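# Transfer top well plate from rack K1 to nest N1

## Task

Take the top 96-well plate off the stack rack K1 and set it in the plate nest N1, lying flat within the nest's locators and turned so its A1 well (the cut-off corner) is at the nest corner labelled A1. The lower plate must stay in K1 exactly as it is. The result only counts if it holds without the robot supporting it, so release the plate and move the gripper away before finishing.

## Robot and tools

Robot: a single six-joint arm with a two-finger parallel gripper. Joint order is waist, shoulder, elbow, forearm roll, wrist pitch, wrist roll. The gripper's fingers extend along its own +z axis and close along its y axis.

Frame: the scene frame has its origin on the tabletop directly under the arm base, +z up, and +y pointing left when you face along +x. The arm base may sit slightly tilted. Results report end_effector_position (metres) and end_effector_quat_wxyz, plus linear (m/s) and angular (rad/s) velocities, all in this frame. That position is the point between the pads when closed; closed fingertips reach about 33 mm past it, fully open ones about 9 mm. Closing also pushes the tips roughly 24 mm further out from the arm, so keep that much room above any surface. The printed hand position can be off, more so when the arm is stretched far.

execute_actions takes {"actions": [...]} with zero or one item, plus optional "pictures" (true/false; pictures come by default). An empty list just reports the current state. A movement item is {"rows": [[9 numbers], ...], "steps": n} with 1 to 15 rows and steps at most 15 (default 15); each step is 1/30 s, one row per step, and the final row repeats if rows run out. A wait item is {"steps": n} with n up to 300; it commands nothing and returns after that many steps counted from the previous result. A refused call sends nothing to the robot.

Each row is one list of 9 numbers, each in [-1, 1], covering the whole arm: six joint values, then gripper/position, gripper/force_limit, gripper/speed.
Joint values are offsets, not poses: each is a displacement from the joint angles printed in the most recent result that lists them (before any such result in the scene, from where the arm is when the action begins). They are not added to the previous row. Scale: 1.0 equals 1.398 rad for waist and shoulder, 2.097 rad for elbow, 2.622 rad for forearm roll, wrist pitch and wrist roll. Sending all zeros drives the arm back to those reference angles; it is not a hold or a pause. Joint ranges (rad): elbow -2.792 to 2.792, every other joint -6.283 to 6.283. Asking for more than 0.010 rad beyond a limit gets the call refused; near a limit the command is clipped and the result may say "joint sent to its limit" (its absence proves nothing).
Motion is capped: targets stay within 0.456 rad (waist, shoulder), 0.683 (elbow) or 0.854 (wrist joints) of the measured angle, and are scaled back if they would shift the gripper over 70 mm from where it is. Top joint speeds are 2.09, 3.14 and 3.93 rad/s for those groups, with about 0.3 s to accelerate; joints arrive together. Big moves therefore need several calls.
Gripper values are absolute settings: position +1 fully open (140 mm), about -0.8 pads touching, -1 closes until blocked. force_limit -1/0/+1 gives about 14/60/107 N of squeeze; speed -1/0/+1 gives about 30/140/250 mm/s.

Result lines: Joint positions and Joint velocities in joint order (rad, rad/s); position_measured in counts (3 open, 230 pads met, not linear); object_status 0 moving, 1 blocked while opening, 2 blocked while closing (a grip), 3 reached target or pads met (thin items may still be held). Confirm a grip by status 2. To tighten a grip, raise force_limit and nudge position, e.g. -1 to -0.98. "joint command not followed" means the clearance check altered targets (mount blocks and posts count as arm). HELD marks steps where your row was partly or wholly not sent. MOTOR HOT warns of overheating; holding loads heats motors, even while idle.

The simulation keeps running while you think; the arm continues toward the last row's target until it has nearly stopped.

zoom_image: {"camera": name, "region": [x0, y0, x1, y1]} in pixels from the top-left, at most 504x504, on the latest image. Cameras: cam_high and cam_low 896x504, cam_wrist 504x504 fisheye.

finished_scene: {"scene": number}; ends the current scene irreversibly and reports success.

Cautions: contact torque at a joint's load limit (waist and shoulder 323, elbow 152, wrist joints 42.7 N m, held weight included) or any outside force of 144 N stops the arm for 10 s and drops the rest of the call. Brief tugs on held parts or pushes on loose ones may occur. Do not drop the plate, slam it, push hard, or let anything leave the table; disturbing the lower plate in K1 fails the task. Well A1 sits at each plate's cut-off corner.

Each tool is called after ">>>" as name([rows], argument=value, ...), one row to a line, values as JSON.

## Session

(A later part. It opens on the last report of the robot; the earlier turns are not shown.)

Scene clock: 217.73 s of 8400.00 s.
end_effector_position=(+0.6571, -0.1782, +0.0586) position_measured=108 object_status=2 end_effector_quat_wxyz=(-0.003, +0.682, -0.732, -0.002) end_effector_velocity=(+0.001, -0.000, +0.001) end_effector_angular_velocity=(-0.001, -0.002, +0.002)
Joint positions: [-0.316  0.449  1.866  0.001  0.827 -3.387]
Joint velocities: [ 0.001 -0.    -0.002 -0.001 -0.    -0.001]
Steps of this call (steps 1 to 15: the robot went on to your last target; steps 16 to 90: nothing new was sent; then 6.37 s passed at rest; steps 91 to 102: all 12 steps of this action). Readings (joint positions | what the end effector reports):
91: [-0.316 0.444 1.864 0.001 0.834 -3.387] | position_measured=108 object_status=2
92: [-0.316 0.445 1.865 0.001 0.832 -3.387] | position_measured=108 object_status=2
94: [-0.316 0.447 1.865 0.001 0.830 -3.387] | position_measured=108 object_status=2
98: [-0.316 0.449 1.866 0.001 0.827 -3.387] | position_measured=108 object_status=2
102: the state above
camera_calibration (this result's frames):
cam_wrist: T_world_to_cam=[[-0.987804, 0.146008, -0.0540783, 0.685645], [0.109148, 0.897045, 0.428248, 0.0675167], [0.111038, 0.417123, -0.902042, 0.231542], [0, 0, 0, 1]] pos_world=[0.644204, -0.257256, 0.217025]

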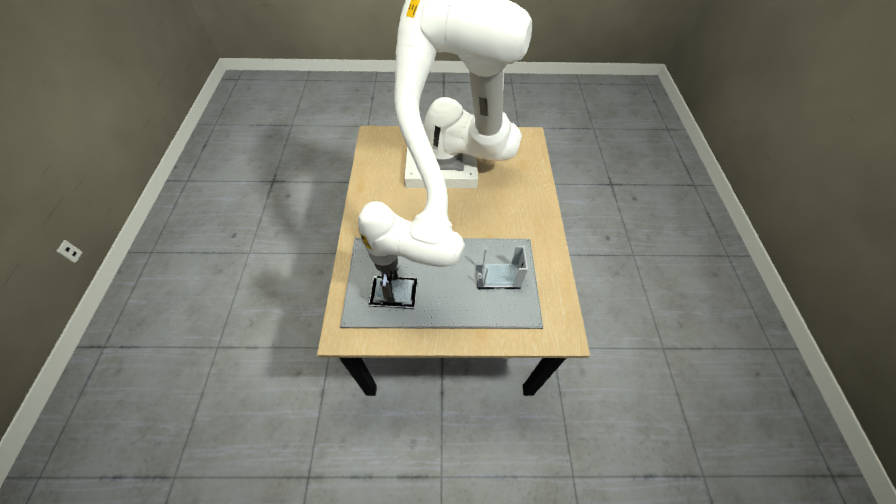

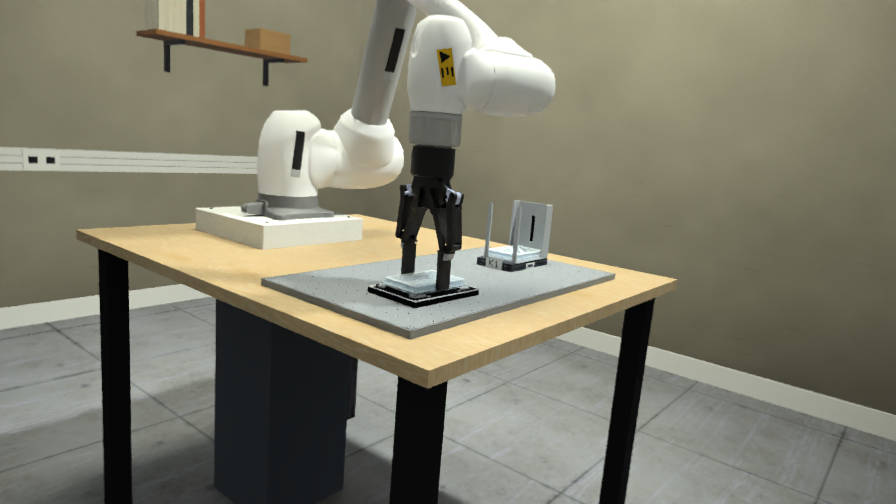

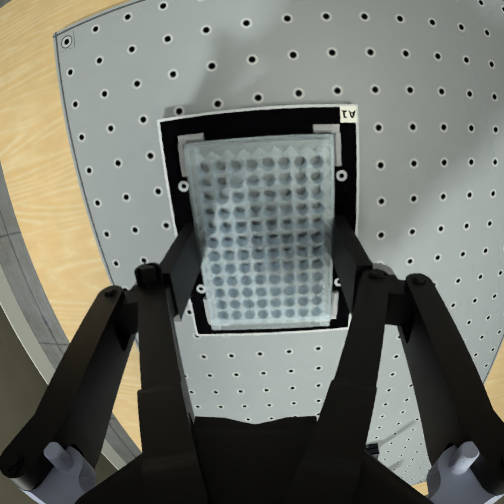

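>>> execute_actions([
  {"rows":[[0,0,0.0003,0,-0.0002,-0.0025,-1,0,-0.8],[0,0,0.0003,0,-0.0002,-0.0025,-1,0,-0.8],[0,0,0.0003,0,-0.0002,-0.0025,-1,0,-0.8],[0,0,0.0003,0,-0.0002,-0.0025,-1,0,-0.8],[0,0,0.0003,0,-0.0002,-0.0025,-1,0,-0.8],[0,0.001,0.0006,0,-0.001,-0.0025,-1,0,-0.8],[0,0.001,0.0006,0,-0.001,-0.0025,-1,0,-0.8],[0,0.001,0.0006,0,-0.001,-0.0025,-1,0,-0.8],[0,0.002,0.001,0,-0.0019,-0.0025,-1,0,-0.8]],"steps":15},
])

>>> zoom_image(camera="cam_wrist", region=[160, 100, 360, 180])

>>> zoom_image(camera="cam_wrist", region=[190, 270, 350, 350])

>>> zoom_image(camera="cam_low", region=[360, 245, 490, 315])

Scene clock: 229.40 s of 8400.00 s.
end_effector_position=(+0.6569, -0.1781, +0.0559) position_measured=108 object_status=2 end_effector_quat_wxyz=(-0.003, +0.684, -0.729, -0.002) end_effector_velocity=(-0.000, -0.000, -0.000) end_effector_angular_velocity=(-0.000, +0.000, -0.001)
Joint positions: [-0.316  0.452  1.869  0.001  0.822 -3.394]
Joint velocities: [-0.001  0.     0.    -0.    -0.001  0.   ]
Steps of this call (steps 1 to 15: the robot went on to your last target; steps 16 to 90: nothing new was sent; then 8.17 s passed at rest; steps 91 to 105: all 15 steps of this action). Readings (joint positions | what the end effector reports):
91: [-0.316 0.449 1.866 0.001 0.827 -3.388] | position_measured=108 object_status=2
92: [-0.316 0.449 1.866 0.001 0.826 -3.391] | position_measured=108 object_status=2
94: [-0.316 0.449 1.867 0.001 0.826 -3.393] | position_measured=108 object_status=2
98: [-0.316 0.451 1.868 0.001 0.824 -3.394] | position_measured=108 object_status=2
105: the state above
camera_calibration (this result's frames):
cam_wrist: T_world_to_cam=[[-0.988727, 0.139564, -0.0542365, 0.684717], [0.10323, 0.897745, 0.42825, 0.0726377], [0.108459, 0.417823, -0.902031, 0.230868], [0, 0, 0, 1]] pos_world=[0.64446, -0.257234, 0.214279]

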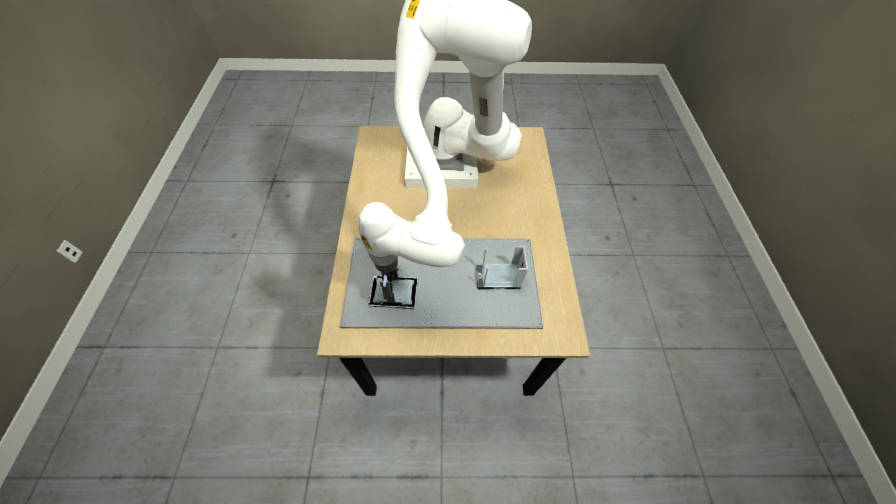

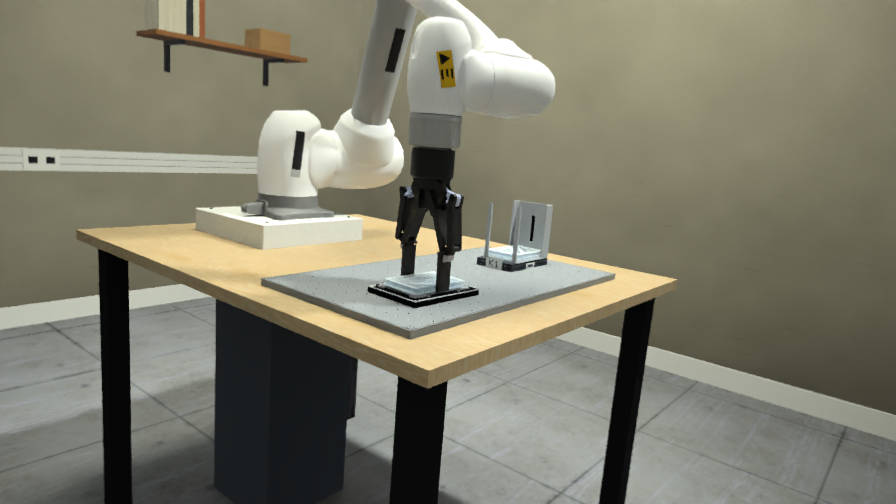

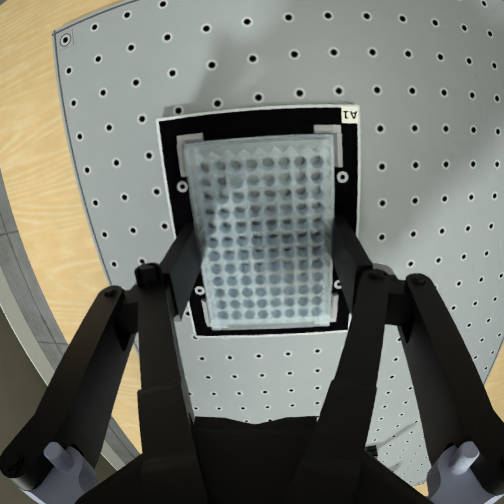

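Region (160, 100, 360, 180) of cam_wrist's 504x504 image, scaled by 2.520, with more detail than that image has; it fills the top 202 rows of this view, and the rest is white.

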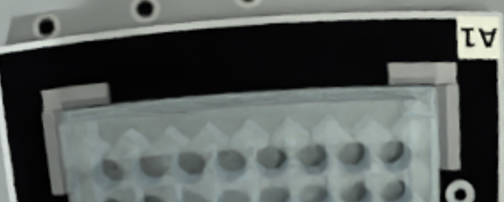

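Region (190, 270, 350, 350) of cam_wrist's 504x504 image, scaled by 3.150, with more detail than that image has.

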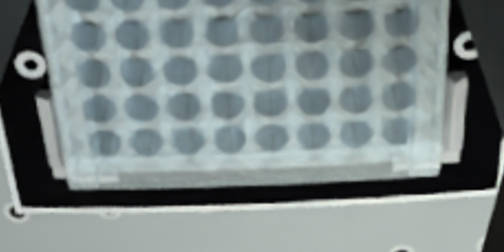

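Region (360, 245, 490, 315) of cam_low's 896x504 image, scaled by 3.877, with more detail than that image has; it fills the top 271 rows of this view, and the rest is white.

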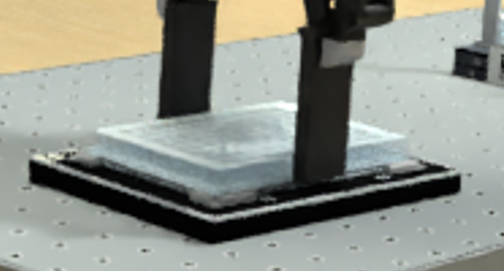

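>>> execute_actions([
  {"rows":[[0,0.0005,0.0003,0,-0.0005,0,-1,0,-0.8],[0,0.0005,0.0003,0,-0.0005,0,-1,0,-0.8],[0,0.0005,0.0003,0,-0.0005,0,-1,0,-0.8],[0,0.001,0.0006,0,-0.001,0,-1,0,-0.8],[0,0.001,0.0006,0,-0.001,0,-1,0,-0.8],[0,0.001,0.0006,0,-0.001,0,-1,0,-0.8],[0,0.001,0.0006,0,-0.001,0,-1,0,-0.8],[0,0.001,0.0006,0,-0.001,0,-1,0,-0.8],[0,0.001,0.0006,0,-0.001,0,0.4,0,-0.6]],"steps":15},
], pictures=false)

>>> execute_actions([
  {"steps":6},
], pictures=false)

>>> execute_actions([
  {"rows":[[0,-0.11,-0.035,0,0.087,0,0.4,0,-0.6]],"steps":15},
])

>>> zoom_image(camera="cam_wrist", region=[170, 80, 370, 280])

>>> zoom_image(camera="cam_low", region=[360, 245, 490, 315])

Scene clock: 236.63 s of 8400.00 s.
end_effector_position=(+0.6564, -0.1780, +0.0540) position_measured=86 object_status=0 end_effector_quat_wxyz=(-0.002, +0.684, -0.729, -0.002) end_effector_velocity=(+0.001, -0.001, +0.001) end_effector_angular_velocity=(+0.000, -0.002, -0.003)
Joint positions: [-0.316  0.454  1.87   0.001  0.819 -3.394]
Joint velocities: [-0.002 -0.001 -0.002  0.001  0.     0.001]
Steps of this call (steps 1 to 15: the robot went on to your last target; steps 16 to 90: nothing new was sent; then 3.73 s passed at rest; steps 91 to 105: all 15 steps of this action). Readings (joint positions | what the end effector reports):
91: [-0.316 0.452 1.869 0.001 0.821 -3.394] | position_measured=108 object_status=2
92: [-0.316 0.452 1.869 0.001 0.821 -3.394] | position_measured=108 object_status=2
94: [-0.316 0.453 1.869 0.001 0.820 -3.394] | position_measured=108 object_status=2
98: [-0.316 0.453 1.870 0.001 0.819 -3.394] | position_measured=108 object_status=2
105: the state above

Scene clock: 236.83 s of 8400.00 s.
end_effector_position=(+0.6565, -0.1780, +0.0542) position_measured=78 object_status=0 end_effector_quat_wxyz=(-0.003, +0.684, -0.729, -0.002) end_effector_velocity=(+0.001, -0.000, +0.001) end_effector_angular_velocity=(-0.000, -0.001, +0.000)
Joint positions: [-0.316  0.453  1.87   0.001  0.819 -3.394]
Joint velocities: [ 0.    -0.001 -0.003  0.     0.002 -0.   ]
Steps of this call (steps 1 to 6: the robot went on to your last target). Readings (joint positions | what the end effector reports):
1: [-0.316 0.454 1.870 0.001 0.819 -3.394] | position_measured=82 object_status=0
2: [-0.316 0.454 1.870 0.001 0.819 -3.394] | position_measured=79 object_status=0
4: [-0.316 0.454 1.870 0.001 0.819 -3.394] | position_measured=78 object_status=0
6: the state above

Scene clock: 237.33 s of 8400.00 s.
end_effector_position=(+0.6437, -0.1746, +0.1908) position_measured=78 object_status=3 end_effector_quat_wxyz=(-0.002, +0.684, -0.729, -0.002) end_effector_velocity=(-0.001, -0.000, -0.000) end_effector_angular_velocity=(+0.000, +0.003, -0.001)
Joint positions: [-0.316  0.3    1.797  0.001  1.047 -3.394]
Joint velocities: [-0.001  0.     0.001 -0.001  0.002  0.   ]
Steps of this call (steps 1 to 15: all 15 steps of this action). Readings (joint positions | what the end effector reports):
1: [-0.316 0.453 1.870 0.001 0.820 -3.394] | position_measured=78 object_status=0
2: [-0.316 0.447 1.867 0.001 0.829 -3.394] | position_measured=78 object_status=3
4: [-0.316 0.413 1.851 0.001 0.880 -3.394] | position_measured=78 object_status=3
8: [-0.316 0.326 1.809 0.001 1.007 -3.394] | position_measured=78 object_status=3
15: the state above
camera_calibration (this result's frames):
cam_wrist: T_world_to_cam=[[-0.988806, 0.139421, -0.0531454, 0.678336], [0.103528, 0.897589, 0.428505, 0.0127662], [0.107445, 0.418206, -0.901975, 0.353265], [0, 0, 0, 1]] pos_world=[0.631465, -0.25377, 0.349216]

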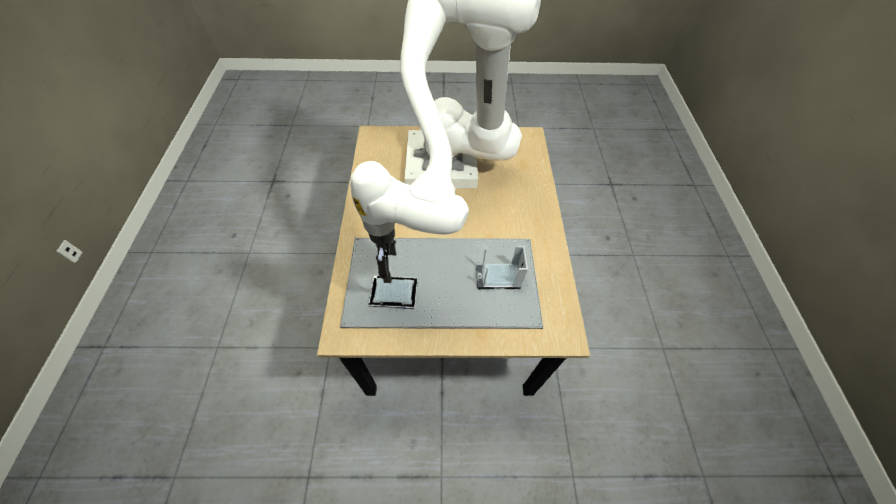

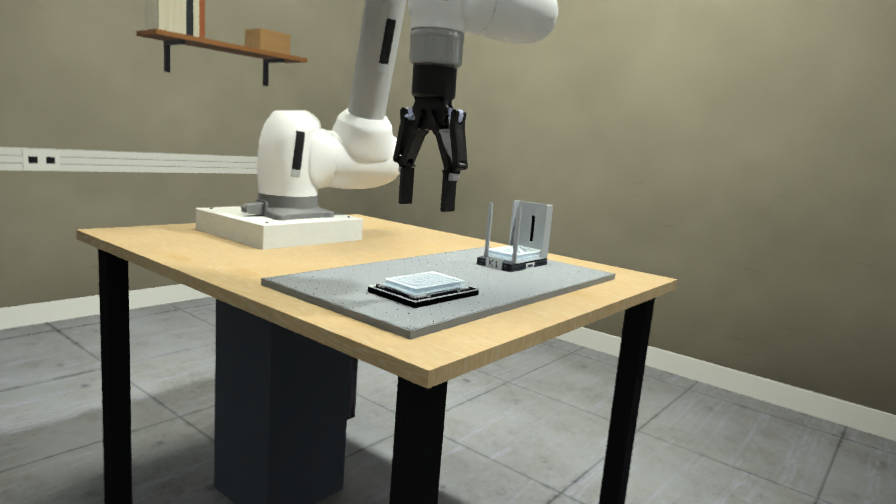

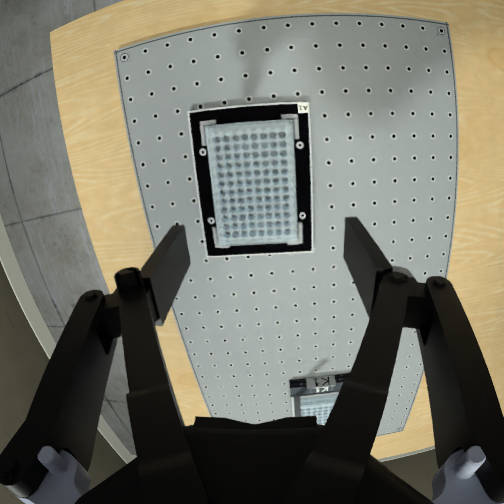

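Region (170, 80, 370, 280) of cam_wrist's 504x504 image, scaled by 2.520, with more detail than that image has.

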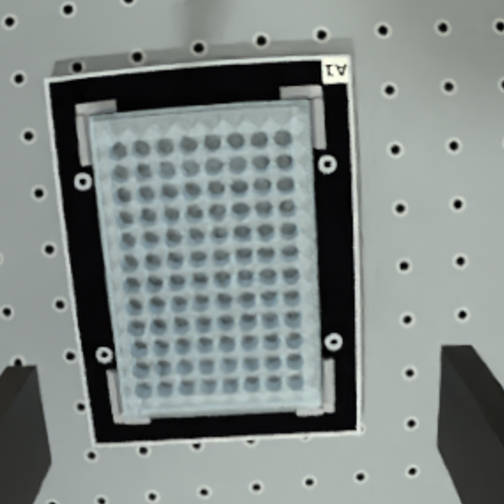

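Region (360, 245, 490, 315) of cam_low's 896x504 image, scaled by 3.877, with more detail than that image has; it fills the top 271 rows of this view, and the rest is white.

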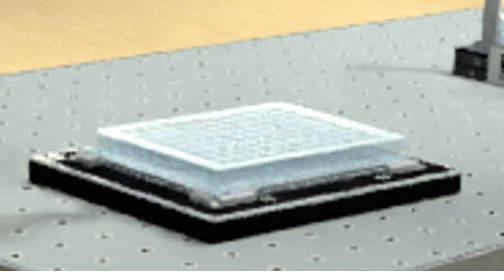

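Seated. Verifying the cut corner.

>>> zoom_image(camera="cam_wrist", region=[275, 105, 315, 145])

>>> zoom_image(camera="cam_wrist", region=[205, 220, 245, 260])

>>> zoom_image(camera="cam_high", region=[362, 270, 425, 312])

Region (275, 105, 315, 145) of cam_wrist's 504x504 image, scaled by 12.600, with more detail than that image has.

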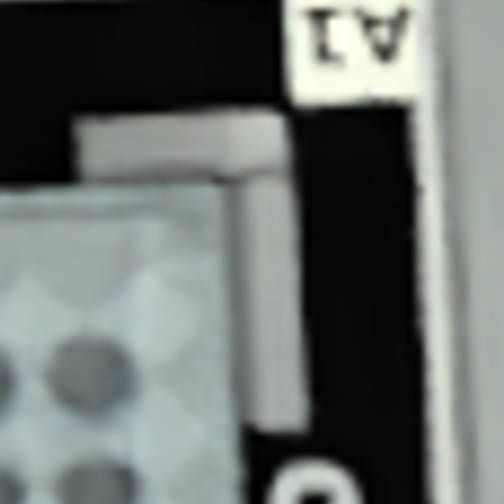

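Region (205, 220, 245, 260) of cam_wrist's 504x504 image, scaled by 12.600, with more detail than that image has.

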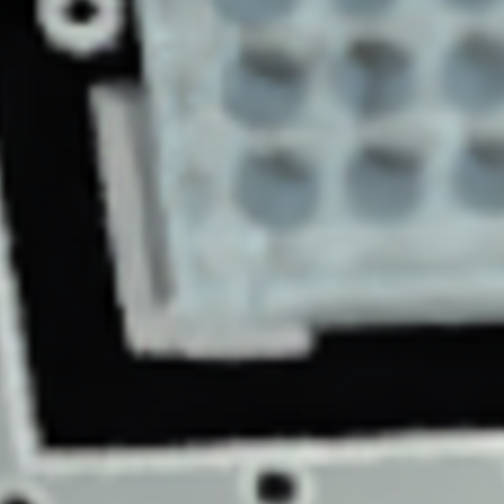

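Region (362, 270, 425, 312) of cam_high's 896x504 image, scaled by 8.000, with more detail than that image has.

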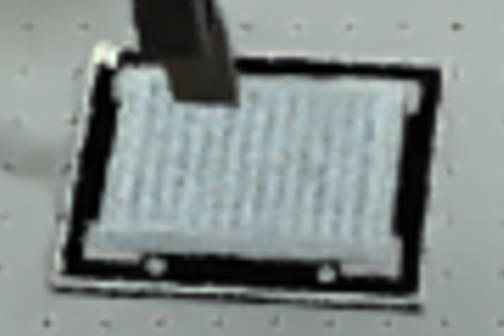

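>>> finished_scene(scene=1)

The scene is finished: the task was done.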